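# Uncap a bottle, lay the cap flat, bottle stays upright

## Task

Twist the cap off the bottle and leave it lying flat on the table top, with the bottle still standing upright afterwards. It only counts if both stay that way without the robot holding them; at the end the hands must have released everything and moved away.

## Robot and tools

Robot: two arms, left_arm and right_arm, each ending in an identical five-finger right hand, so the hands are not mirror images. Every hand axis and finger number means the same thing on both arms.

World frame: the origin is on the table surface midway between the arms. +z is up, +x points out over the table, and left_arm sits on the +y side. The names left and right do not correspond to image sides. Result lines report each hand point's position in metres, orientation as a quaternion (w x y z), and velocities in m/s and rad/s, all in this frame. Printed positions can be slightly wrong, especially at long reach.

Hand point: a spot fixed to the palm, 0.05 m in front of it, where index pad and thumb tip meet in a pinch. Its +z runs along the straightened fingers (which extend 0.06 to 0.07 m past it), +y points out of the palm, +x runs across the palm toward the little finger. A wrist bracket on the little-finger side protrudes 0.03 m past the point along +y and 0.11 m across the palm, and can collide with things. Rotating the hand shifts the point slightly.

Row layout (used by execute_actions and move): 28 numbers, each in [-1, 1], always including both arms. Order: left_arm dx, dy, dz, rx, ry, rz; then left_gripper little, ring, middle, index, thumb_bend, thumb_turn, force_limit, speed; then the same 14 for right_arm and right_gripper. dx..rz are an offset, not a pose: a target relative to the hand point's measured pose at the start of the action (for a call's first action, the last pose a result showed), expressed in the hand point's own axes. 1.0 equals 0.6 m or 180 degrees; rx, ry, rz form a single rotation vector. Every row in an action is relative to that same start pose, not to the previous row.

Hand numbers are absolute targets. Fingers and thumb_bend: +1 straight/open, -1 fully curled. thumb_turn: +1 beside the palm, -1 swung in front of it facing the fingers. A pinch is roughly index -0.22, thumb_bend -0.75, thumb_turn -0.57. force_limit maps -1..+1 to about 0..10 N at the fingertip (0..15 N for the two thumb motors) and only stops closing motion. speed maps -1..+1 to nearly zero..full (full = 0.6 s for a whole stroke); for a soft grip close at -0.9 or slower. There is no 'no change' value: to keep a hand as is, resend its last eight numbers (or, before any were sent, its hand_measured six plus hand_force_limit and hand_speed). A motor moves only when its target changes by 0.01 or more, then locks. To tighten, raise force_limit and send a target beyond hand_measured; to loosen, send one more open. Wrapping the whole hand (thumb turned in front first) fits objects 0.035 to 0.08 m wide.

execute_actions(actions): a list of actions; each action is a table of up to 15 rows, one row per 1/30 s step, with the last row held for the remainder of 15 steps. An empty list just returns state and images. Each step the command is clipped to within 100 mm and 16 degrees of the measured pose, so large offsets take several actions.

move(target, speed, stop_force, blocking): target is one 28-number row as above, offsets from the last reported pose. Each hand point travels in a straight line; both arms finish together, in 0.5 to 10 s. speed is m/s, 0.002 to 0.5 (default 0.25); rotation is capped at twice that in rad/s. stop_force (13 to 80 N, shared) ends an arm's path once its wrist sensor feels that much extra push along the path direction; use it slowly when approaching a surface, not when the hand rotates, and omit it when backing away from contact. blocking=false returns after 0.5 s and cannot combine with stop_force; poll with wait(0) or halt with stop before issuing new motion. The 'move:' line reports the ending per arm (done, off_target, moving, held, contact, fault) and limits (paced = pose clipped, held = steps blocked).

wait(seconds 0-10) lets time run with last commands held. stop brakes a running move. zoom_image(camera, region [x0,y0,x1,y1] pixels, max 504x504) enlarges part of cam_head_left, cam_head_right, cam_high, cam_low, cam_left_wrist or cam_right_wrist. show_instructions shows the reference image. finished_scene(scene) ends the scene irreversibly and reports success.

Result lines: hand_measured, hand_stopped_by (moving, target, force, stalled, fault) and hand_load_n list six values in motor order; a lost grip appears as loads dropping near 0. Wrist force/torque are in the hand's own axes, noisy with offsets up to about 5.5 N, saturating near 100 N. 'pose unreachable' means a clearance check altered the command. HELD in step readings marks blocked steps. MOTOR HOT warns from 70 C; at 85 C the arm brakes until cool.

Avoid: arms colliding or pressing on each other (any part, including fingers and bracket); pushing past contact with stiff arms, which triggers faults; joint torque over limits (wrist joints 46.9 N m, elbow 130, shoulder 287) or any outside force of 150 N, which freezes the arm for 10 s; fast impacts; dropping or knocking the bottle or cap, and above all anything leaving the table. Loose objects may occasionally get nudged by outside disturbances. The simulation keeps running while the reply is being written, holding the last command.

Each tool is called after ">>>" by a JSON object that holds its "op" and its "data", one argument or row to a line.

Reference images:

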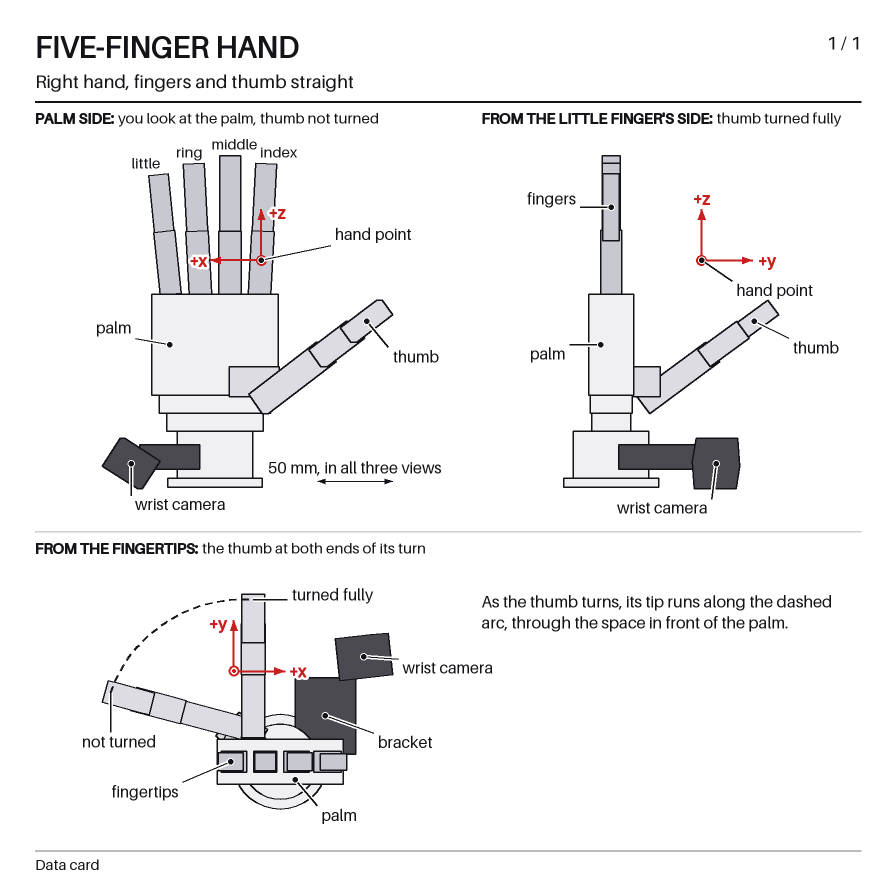

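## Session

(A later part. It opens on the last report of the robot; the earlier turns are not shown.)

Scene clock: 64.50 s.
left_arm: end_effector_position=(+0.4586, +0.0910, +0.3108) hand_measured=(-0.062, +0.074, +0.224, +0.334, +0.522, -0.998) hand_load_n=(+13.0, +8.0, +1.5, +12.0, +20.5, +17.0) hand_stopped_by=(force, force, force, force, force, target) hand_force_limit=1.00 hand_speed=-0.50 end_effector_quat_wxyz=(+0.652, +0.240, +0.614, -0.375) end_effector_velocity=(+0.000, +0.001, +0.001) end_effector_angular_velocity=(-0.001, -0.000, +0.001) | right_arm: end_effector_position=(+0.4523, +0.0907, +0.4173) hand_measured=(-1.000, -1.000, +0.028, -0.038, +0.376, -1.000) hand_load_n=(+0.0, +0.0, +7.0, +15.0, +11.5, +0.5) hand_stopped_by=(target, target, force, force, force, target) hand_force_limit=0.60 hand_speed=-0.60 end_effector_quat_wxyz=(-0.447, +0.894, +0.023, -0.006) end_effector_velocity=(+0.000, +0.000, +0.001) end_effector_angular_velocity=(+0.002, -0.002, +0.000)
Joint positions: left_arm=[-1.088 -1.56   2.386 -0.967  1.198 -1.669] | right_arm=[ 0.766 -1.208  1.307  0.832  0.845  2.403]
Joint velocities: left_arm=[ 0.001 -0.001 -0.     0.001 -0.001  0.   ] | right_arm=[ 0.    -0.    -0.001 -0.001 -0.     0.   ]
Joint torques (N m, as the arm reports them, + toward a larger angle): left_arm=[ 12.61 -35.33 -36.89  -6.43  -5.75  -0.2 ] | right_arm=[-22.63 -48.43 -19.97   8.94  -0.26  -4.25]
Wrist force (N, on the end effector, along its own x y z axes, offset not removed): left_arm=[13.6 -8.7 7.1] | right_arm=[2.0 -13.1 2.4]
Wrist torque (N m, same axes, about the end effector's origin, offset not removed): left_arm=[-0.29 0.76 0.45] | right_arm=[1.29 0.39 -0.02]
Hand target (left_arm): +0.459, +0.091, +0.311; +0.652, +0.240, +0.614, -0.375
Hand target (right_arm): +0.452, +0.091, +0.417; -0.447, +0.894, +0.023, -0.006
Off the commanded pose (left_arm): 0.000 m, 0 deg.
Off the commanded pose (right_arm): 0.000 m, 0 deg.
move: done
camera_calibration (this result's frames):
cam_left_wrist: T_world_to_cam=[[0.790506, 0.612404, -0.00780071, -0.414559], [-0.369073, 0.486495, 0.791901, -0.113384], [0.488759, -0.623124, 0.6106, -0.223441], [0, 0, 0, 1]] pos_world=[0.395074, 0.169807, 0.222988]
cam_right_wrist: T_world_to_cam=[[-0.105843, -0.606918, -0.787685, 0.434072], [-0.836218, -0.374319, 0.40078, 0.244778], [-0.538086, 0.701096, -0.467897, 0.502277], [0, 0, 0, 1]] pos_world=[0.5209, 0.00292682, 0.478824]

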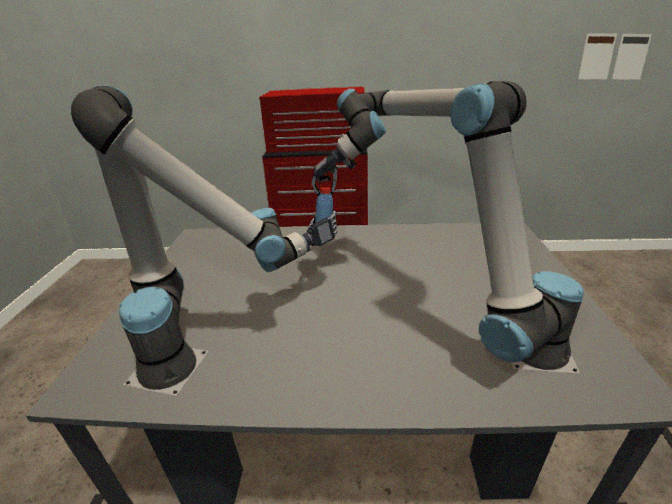

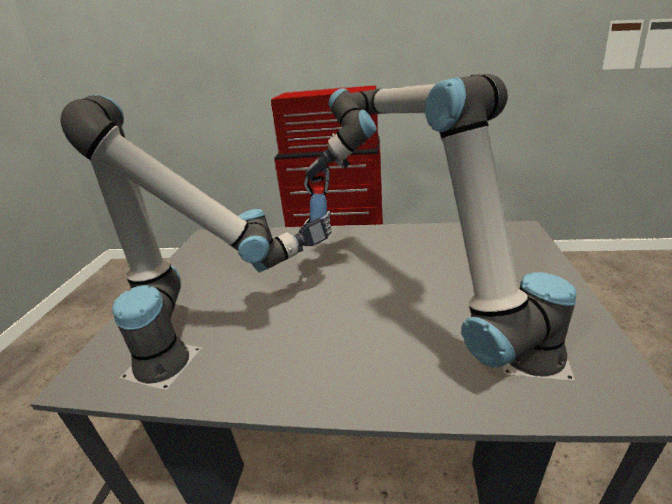

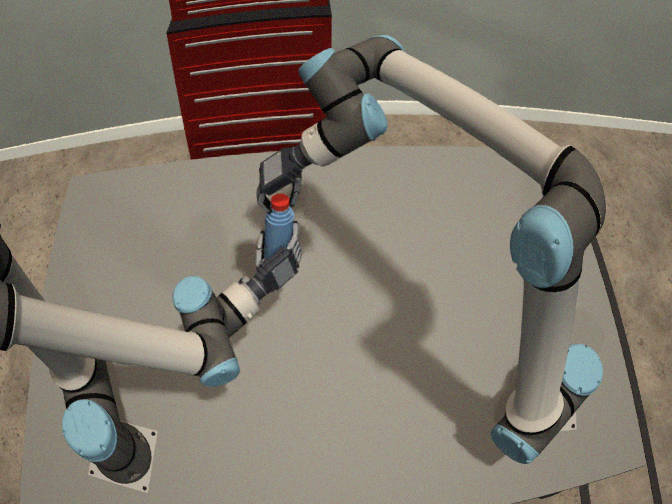

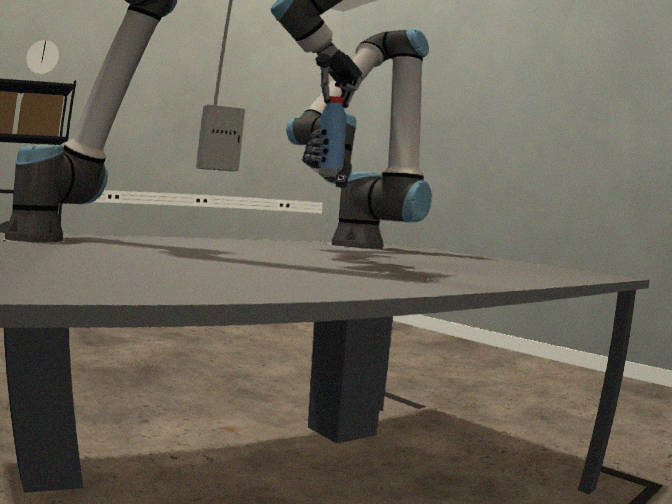

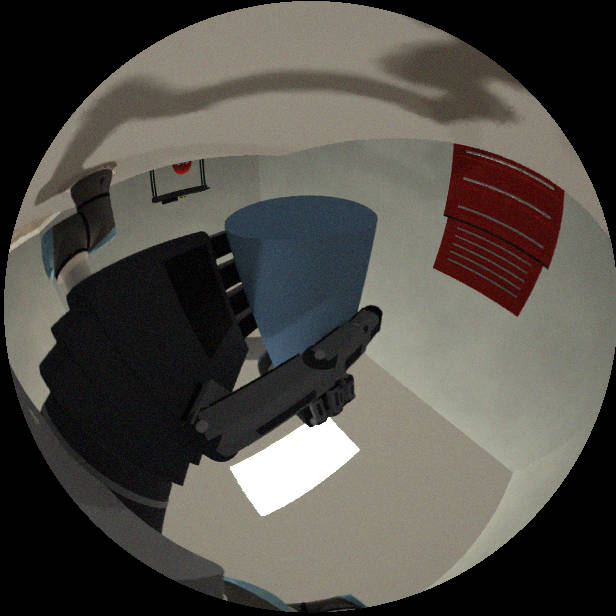

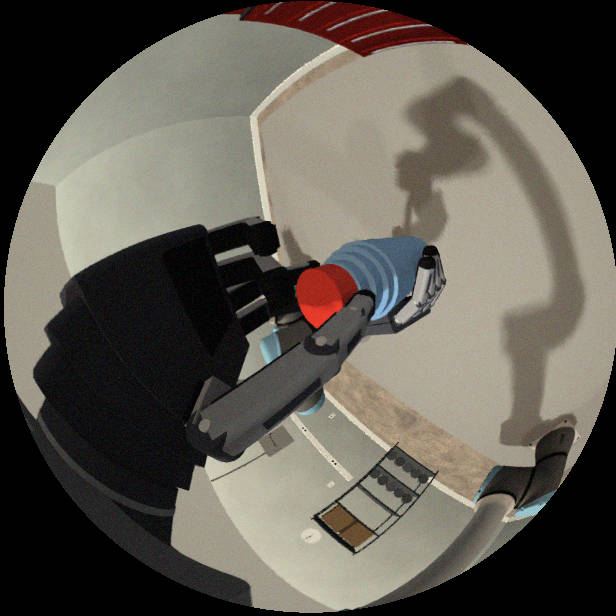

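>>> {"op": "move", "data": {
  "target": [0,0,0,0,0,0,-0.97,-1,-0.97,-0.97,-0.97,-1,1,-0.5,-0.010,0.009,-0.012,0,-0.2,-0.15,-1,-1,-1,-1,-1,-1,0.6,-0.6],
  "speed": 0.15
}}

>>> {"op": "move", "data": {
  "target": [0,0,0,0,0,0,-0.97,-1,-0.97,-0.97,-0.97,-1,1,-0.5,-0.010,0.009,-0.012,0,-0.2,-0.15,-1,-1,-1,-1,-1,-1,0.6,-0.6],
  "speed": 0.15
}}

>>> {"op": "move", "data": {
  "target": [0,0,0,0,0,0,-0.97,-1,-0.97,-0.97,-0.97,-1,1,-0.5,-0.010,0.009,-0.012,0,-0.2,-0.15,-1,-1,-1,-1,-1,-1,0.6,-0.6],
  "speed": 0.15
}}

Scene clock: 68.30 s.
left_arm: end_effector_position=(+0.4586, +0.0910, +0.3108) hand_measured=(-0.062, +0.074, +0.224, +0.334, +0.522, -1.000) hand_load_n=(+17.0, +9.5, +0.5, +8.0, +22.0, +6.0) hand_stopped_by=(force, force, force, force, force, target) hand_force_limit=1.00 hand_speed=-0.50 end_effector_quat_wxyz=(+0.652, +0.240, +0.614, -0.375) end_effector_velocity=(+0.000, +0.001, -0.000) end_effector_angular_velocity=(+0.000, -0.000, +0.001) | right_arm: end_effector_position=(+0.4468, +0.0815, +0.4173) hand_measured=(-1.000, -1.000, +0.028, -0.038, +0.380, -1.000) hand_load_n=(+0.0, +0.0, +11.5, +6.5, +17.0, +6.5) hand_stopped_by=(target, target, force, force, force, target) hand_force_limit=0.60 hand_speed=-0.60 end_effector_quat_wxyz=(-0.408, +0.819, +0.363, -0.176) end_effector_velocity=(+0.000, +0.000, -0.000) end_effector_angular_velocity=(+0.000, -0.001, +0.017)
Joint positions: left_arm=[-1.088 -1.56   2.386 -0.967  1.198 -1.669] | right_arm=[ 0.757 -0.932  1.064  1.694  0.676  1.238]
Joint velocities: left_arm=[ 0.001 -0.     0.    -0.    -0.     0.   ] | right_arm=[ 0.001  0.006 -0.006  0.018  0.004 -0.024]
Joint torques (N m, as the arm reports them, + toward a larger angle): left_arm=[  0.42 -48.65 -37.27  -7.41  -0.17  -0.36] | right_arm=[ 13.44 -54.57 -42.06   4.69   9.7   -4.15]
Wrist force (N, on the end effector, along its own x y z axes, offset not removed): left_arm=[27.1 -0.9 2.9] | right_arm=[6.0 -34.1 -9.4]
Wrist torque (N m, same axes, about the end effector's origin, offset not removed): left_arm=[-0.43 0.17 0.43] | right_arm=[-0.35 0.49 -0.78]
Hand target (left_arm): +0.459, +0.091, +0.311; +0.652, +0.240, +0.614, -0.375
Hand target (right_arm): +0.447, +0.081, +0.417; -0.408, +0.819, +0.364, -0.177
Off the commanded pose (left_arm): 0.000 m, 0 deg.
Off the commanded pose (right_arm): 0.000 m, 0 deg.
move: done
camera_calibration (this result's frames):
cam_left_wrist: T_world_to_cam=[[0.790465, 0.612458, -0.00778946, -0.414579], [-0.36909, 0.486436, 0.791929, -0.113368], [0.488812, -0.623117, 0.610563, -0.22344], [0, 0, 0, 1]] pos_world=[0.395087, 0.169829, 0.222975]
cam_right_wrist: T_world_to_cam=[[0.356174, -0.509991, -0.782974, 0.21156], [-0.330111, -0.85257, 0.405155, 0.0477307], [-0.874166, 0.114163, -0.472017, 0.705477], [0, 0, 0, 1]] pos_world=[0.557108, 0.0680483, 0.479305]

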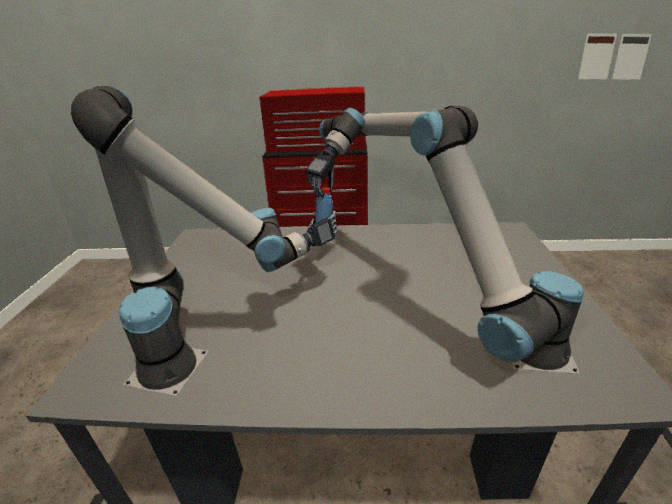

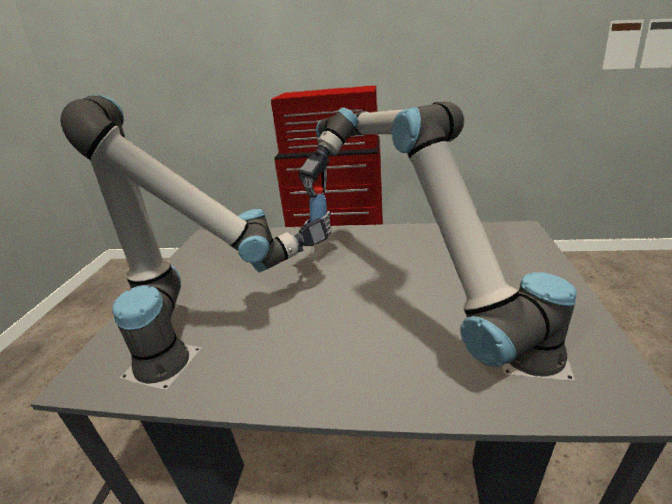

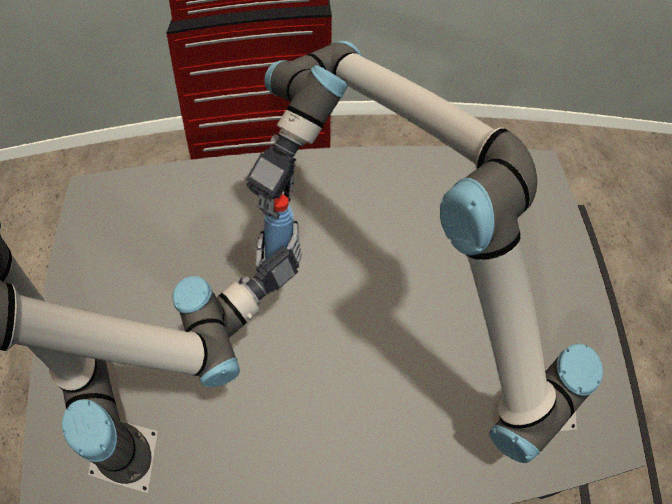

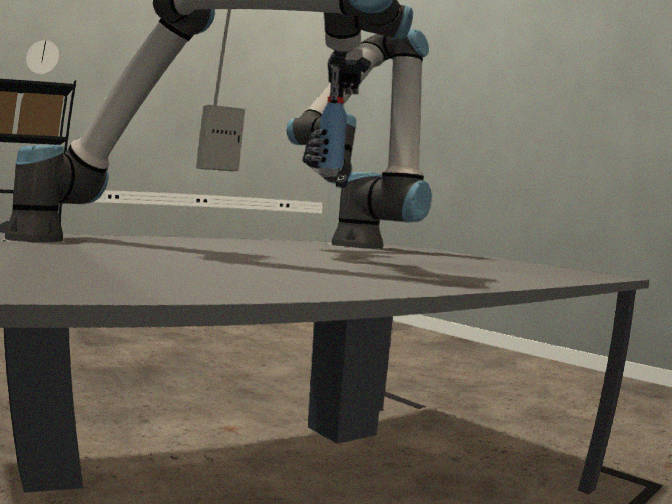

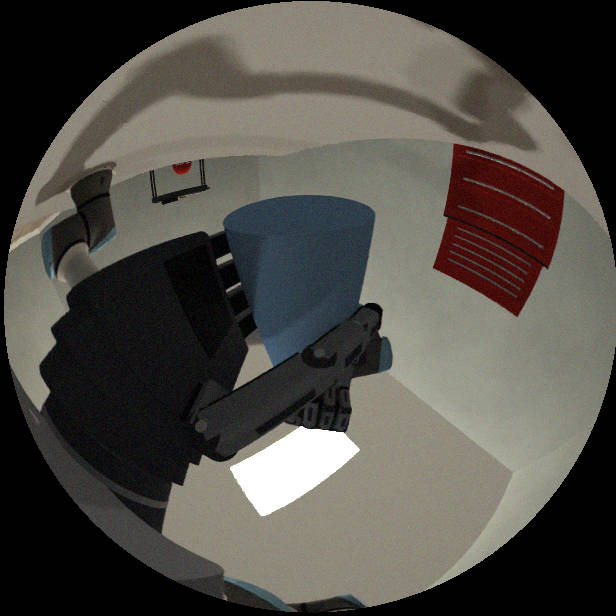

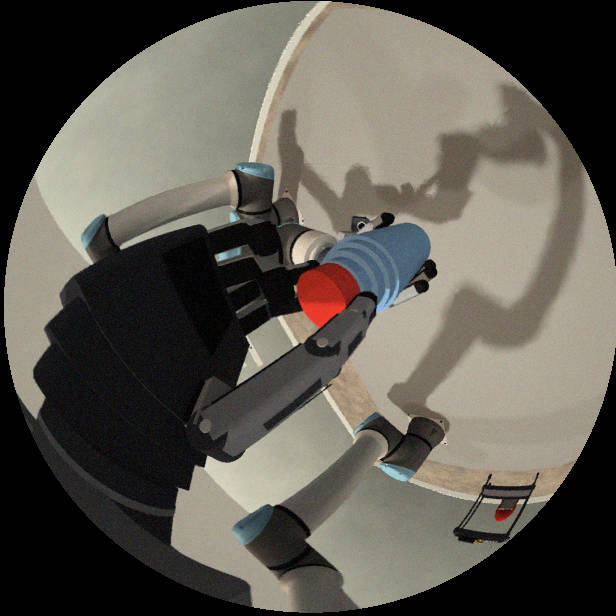

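Scene clock: 71.40 s.
left_arm: end_effector_position=(+0.4586, +0.0910, +0.3108) hand_measured=(-0.062, +0.074, +0.224, +0.334, +0.522, -1.000) hand_load_n=(+17.0, +7.5, +0.0, +8.0, +21.5, +6.0) hand_stopped_by=(force, force, force, force, force, target) hand_force_limit=1.00 hand_speed=-0.50 end_effector_quat_wxyz=(+0.652, +0.240, +0.614, -0.375) end_effector_velocity=(+0.000, +0.001, -0.000) end_effector_angular_velocity=(+0.001, +0.000, +0.001) | right_arm: end_effector_position=(+0.4494, +0.0710, +0.4173) hand_measured=(-1.000, -1.000, +0.028, -0.038, +0.380, -1.000) hand_load_n=(+0.0, +0.0, +4.5, +3.5, +12.5, +5.5) hand_stopped_by=(target, target, force, force, force, target) hand_force_limit=0.60 hand_speed=-0.60 end_effector_quat_wxyz=(-0.306, +0.620, +0.648, -0.320) end_effector_velocity=(-0.000, -0.001, +0.000) end_effector_angular_velocity=(-0.000, -0.000, +0.013)
Joint positions: left_arm=[-1.088 -1.56   2.386 -0.967  1.198 -1.669] | right_arm=[ 0.85  -0.754  0.857  2.264  1.052  0.452]
Joint velocities: left_arm=[ 0.001  0.     0.001 -0.    -0.     0.   ] | right_arm=[ 0.002  0.001 -0.003  0.006  0.008 -0.009]
Joint torques (N m, as the arm reports them, + toward a larger angle): left_arm=[  0.18 -48.53 -42.12  -7.63  -0.19  -0.29] | right_arm=[ 17.42 -63.86 -44.22   3.38   5.05  -4.47]
Wrist force (N, on the end effector, along its own x y z axes, offset not removed): left_arm=[23.2 -0.1 -3.5] | right_arm=[5.4 -22.5 -10.4]
Wrist torque (N m, same axes, about the end effector's origin, offset not removed): left_arm=[-0.20 0.04 0.72] | right_arm=[-0.84 0.23 -0.18]
Hand target (left_arm): +0.459, +0.091, +0.311; +0.652, +0.240, +0.614, -0.375
Hand target (right_arm): +0.449, +0.071, +0.417; -0.306, +0.619, +0.648, -0.320
Off the commanded pose (left_arm): 0.000 m, 0 deg.
Off the commanded pose (right_arm): 0.000 m, 0 deg.
move: done
camera_calibration (this result's frames):
cam_left_wrist: T_world_to_cam=[[0.790465, 0.612458, -0.00778425, -0.414583], [-0.369087, 0.486425, 0.791938, -0.113368], [0.488815, -0.623126, 0.610552, -0.223426], [0, 0, 0, 1]] pos_world=[0.395085, 0.169837, 0.222967]
cam_right_wrist: T_world_to_cam=[[0.615335, -0.115209, -0.779801, 0.0594729], [0.366357, -0.834129, 0.412325, -0.277643], [-0.697958, -0.539404, -0.471061, 0.675734], [0, 0, 0, 1]] pos_world=[0.536755, 0.139756, 0.479168]

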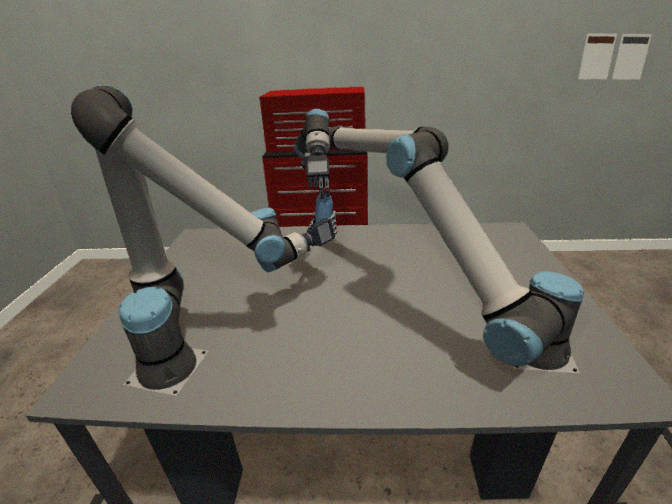

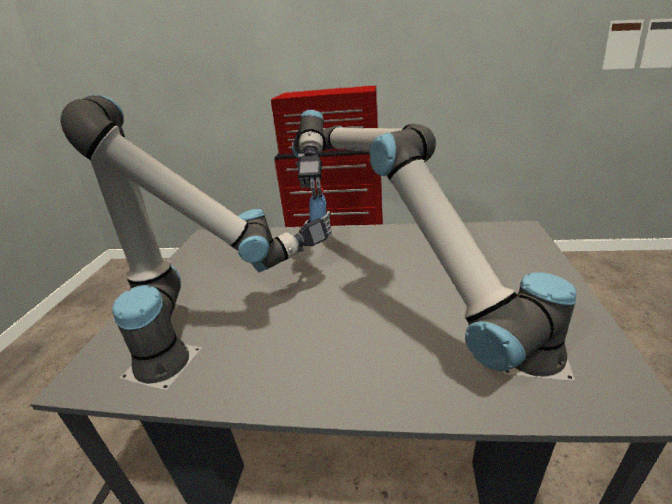

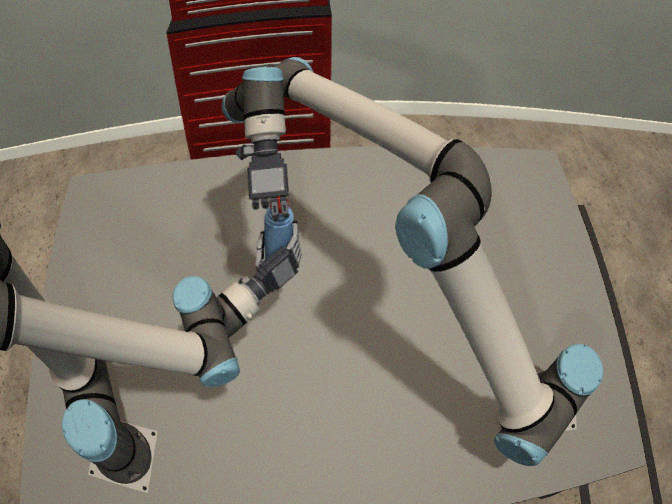

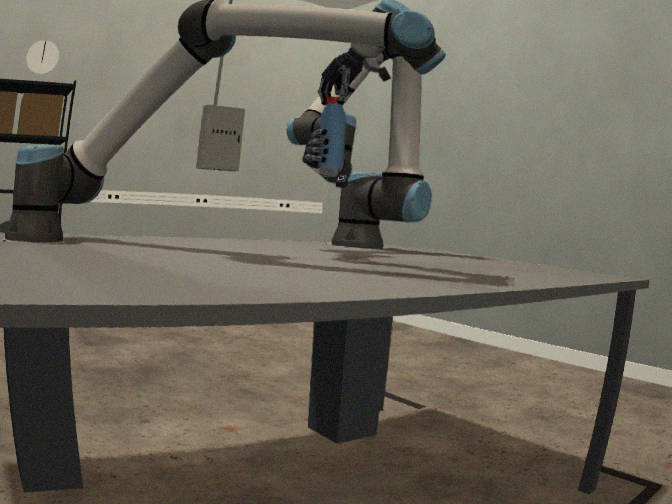

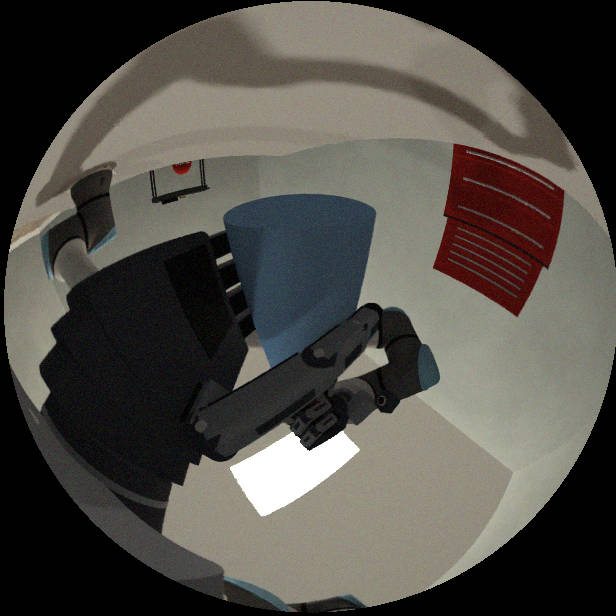

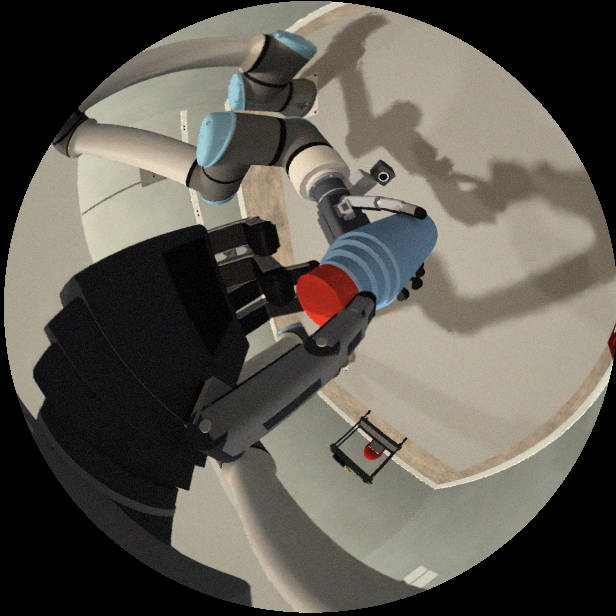

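Scene clock: 74.47 s.
left_arm: end_effector_position=(+0.4586, +0.0910, +0.3108) hand_measured=(-0.062, +0.074, +0.224, +0.334, +0.522, -1.000) hand_load_n=(+16.0, +6.0, +0.0, +10.0, +21.0, +9.0) hand_stopped_by=(force, force, force, force, force, target) hand_force_limit=1.00 hand_speed=-0.50 end_effector_quat_wxyz=(+0.652, +0.240, +0.614, -0.375) end_effector_velocity=(-0.000, +0.000, -0.001) end_effector_angular_velocity=(+0.002, +0.001, -0.000) | right_arm: end_effector_position=(+0.4586, +0.0654, +0.4173) hand_measured=(-1.000, -1.000, +0.028, -0.040, +0.380, -1.000) hand_load_n=(+0.0, +0.0, +4.5, +0.5, +10.0, +5.0) hand_stopped_by=(target, target, force, force, force, target) hand_force_limit=0.60 hand_speed=-0.60 end_effector_quat_wxyz=(-0.158, +0.327, +0.834, -0.415) end_effector_velocity=(-0.000, -0.000, +0.001) end_effector_angular_velocity=(+0.001, -0.001, +0.017)
Joint positions: left_arm=[-1.088 -1.56   2.386 -0.967  1.198 -1.669] | right_arm=[ 0.981 -0.664  0.711  2.443  1.558  0.019]
Joint velocities: left_arm=[-0.001 -0.     0.     0.002 -0.     0.   ] | right_arm=[ 0.003 -0.001 -0.     0.     0.011 -0.009]
Joint torques (N m, as the arm reports them, + toward a larger angle): left_arm=[  0.39 -37.35 -41.54  -3.04  -0.17  -0.11] | right_arm=[ 20.3  -90.36 -42.61   6.17   2.15  -4.1 ]
Wrist force (N, on the end effector, along its own x y z axes, offset not removed): left_arm=[8.4 -6.7 -7.4] | right_arm=[-0.1 -3.5 -4.6]
Wrist torque (N m, same axes, about the end effector's origin, offset not removed): left_arm=[-0.01 0.03 0.64] | right_arm=[-1.29 -0.22 0.16]
Hand target (left_arm): +0.459, +0.091, +0.311; +0.652, +0.240, +0.614, -0.375
Hand target (right_arm): +0.459, +0.065, +0.417; -0.158, +0.326, +0.835, -0.415
Off the commanded pose (left_arm): 0.000 m, 0 deg.
Off the commanded pose (right_arm): 0.000 m, 0 deg.
move: done
camera_calibration (this result's frames):
cam_left_wrist: T_world_to_cam=[[0.790465, 0.612458, -0.0078032, -0.414577], [-0.3691, 0.486466, 0.791907, -0.11337], [0.488805, -0.623094, 0.610592, -0.223448], [0, 0, 0, 1]] pos_world=[0.395086, 0.169832, 0.222979]
cam_right_wrist: T_world_to_cam=[[0.520372, 0.347047, -0.780238, 0.066724], [0.846538, -0.329692, 0.417944, -0.541253], [-0.112192, -0.877987, -0.465351, 0.430323], [0, 0, 0, 1]] pos_world=[0.471749, 0.176215, 0.478525]

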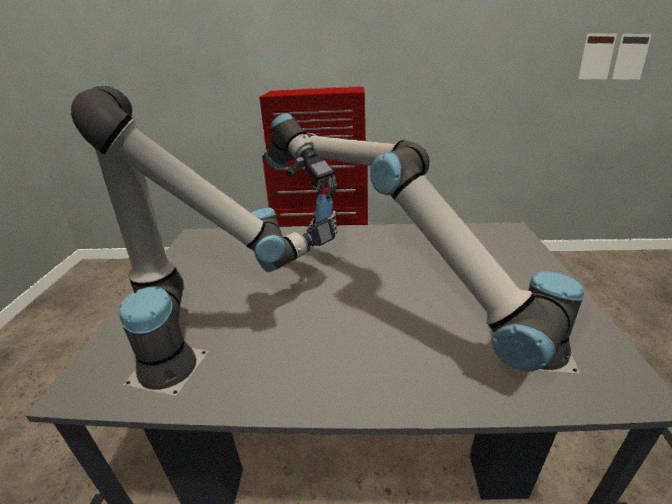

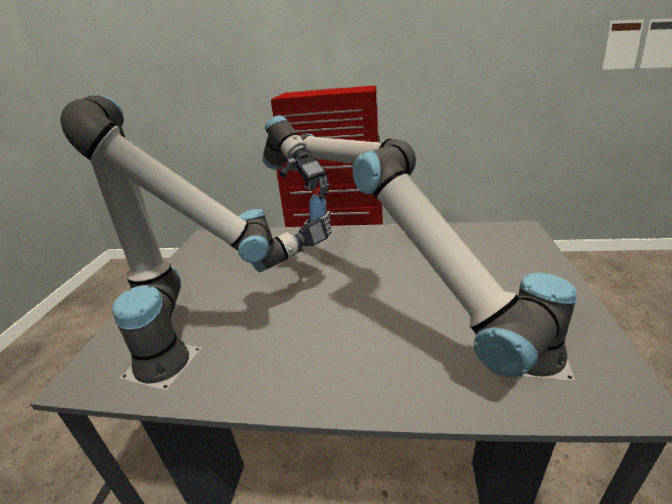

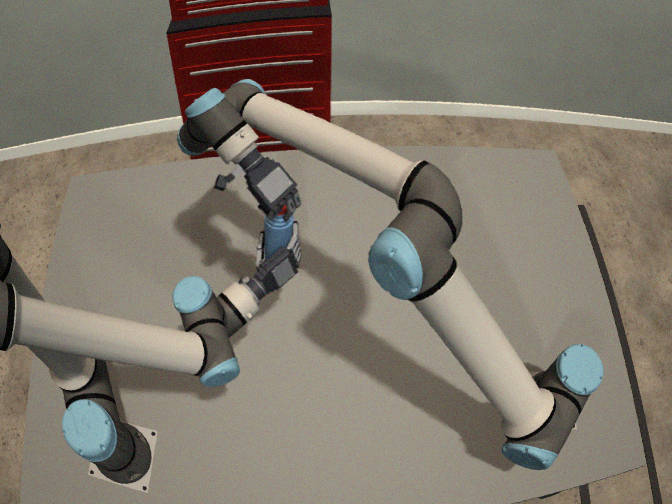

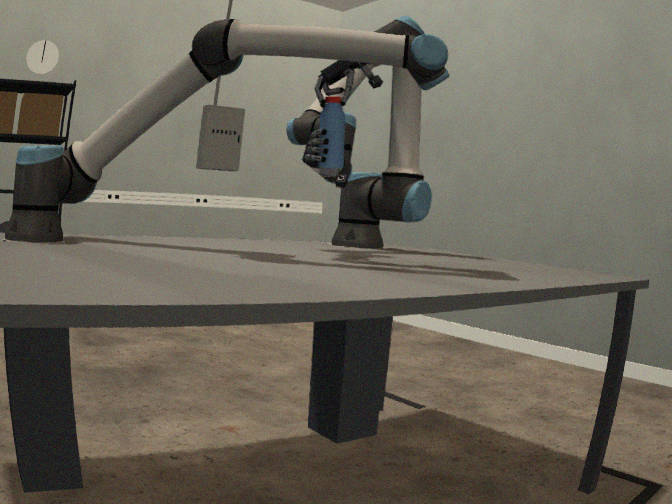

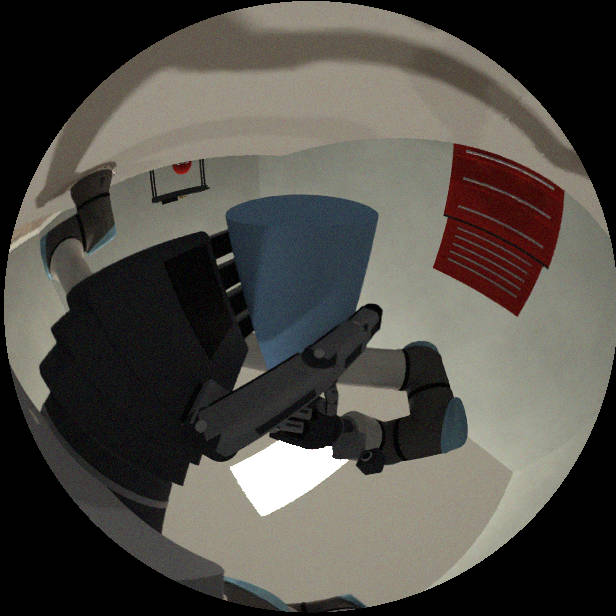

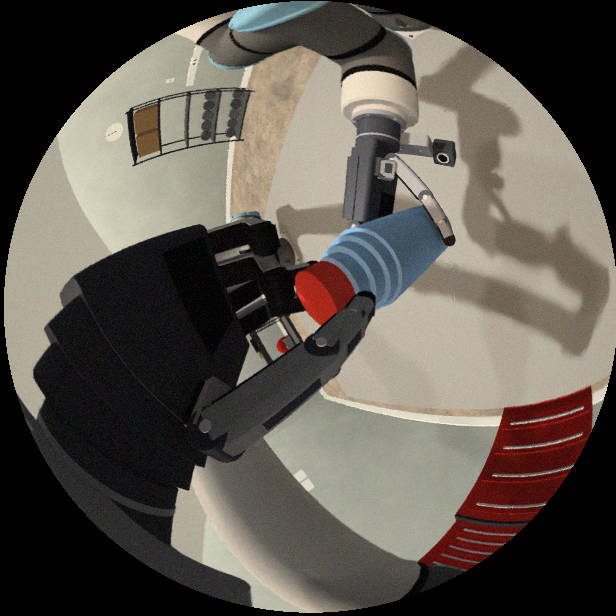

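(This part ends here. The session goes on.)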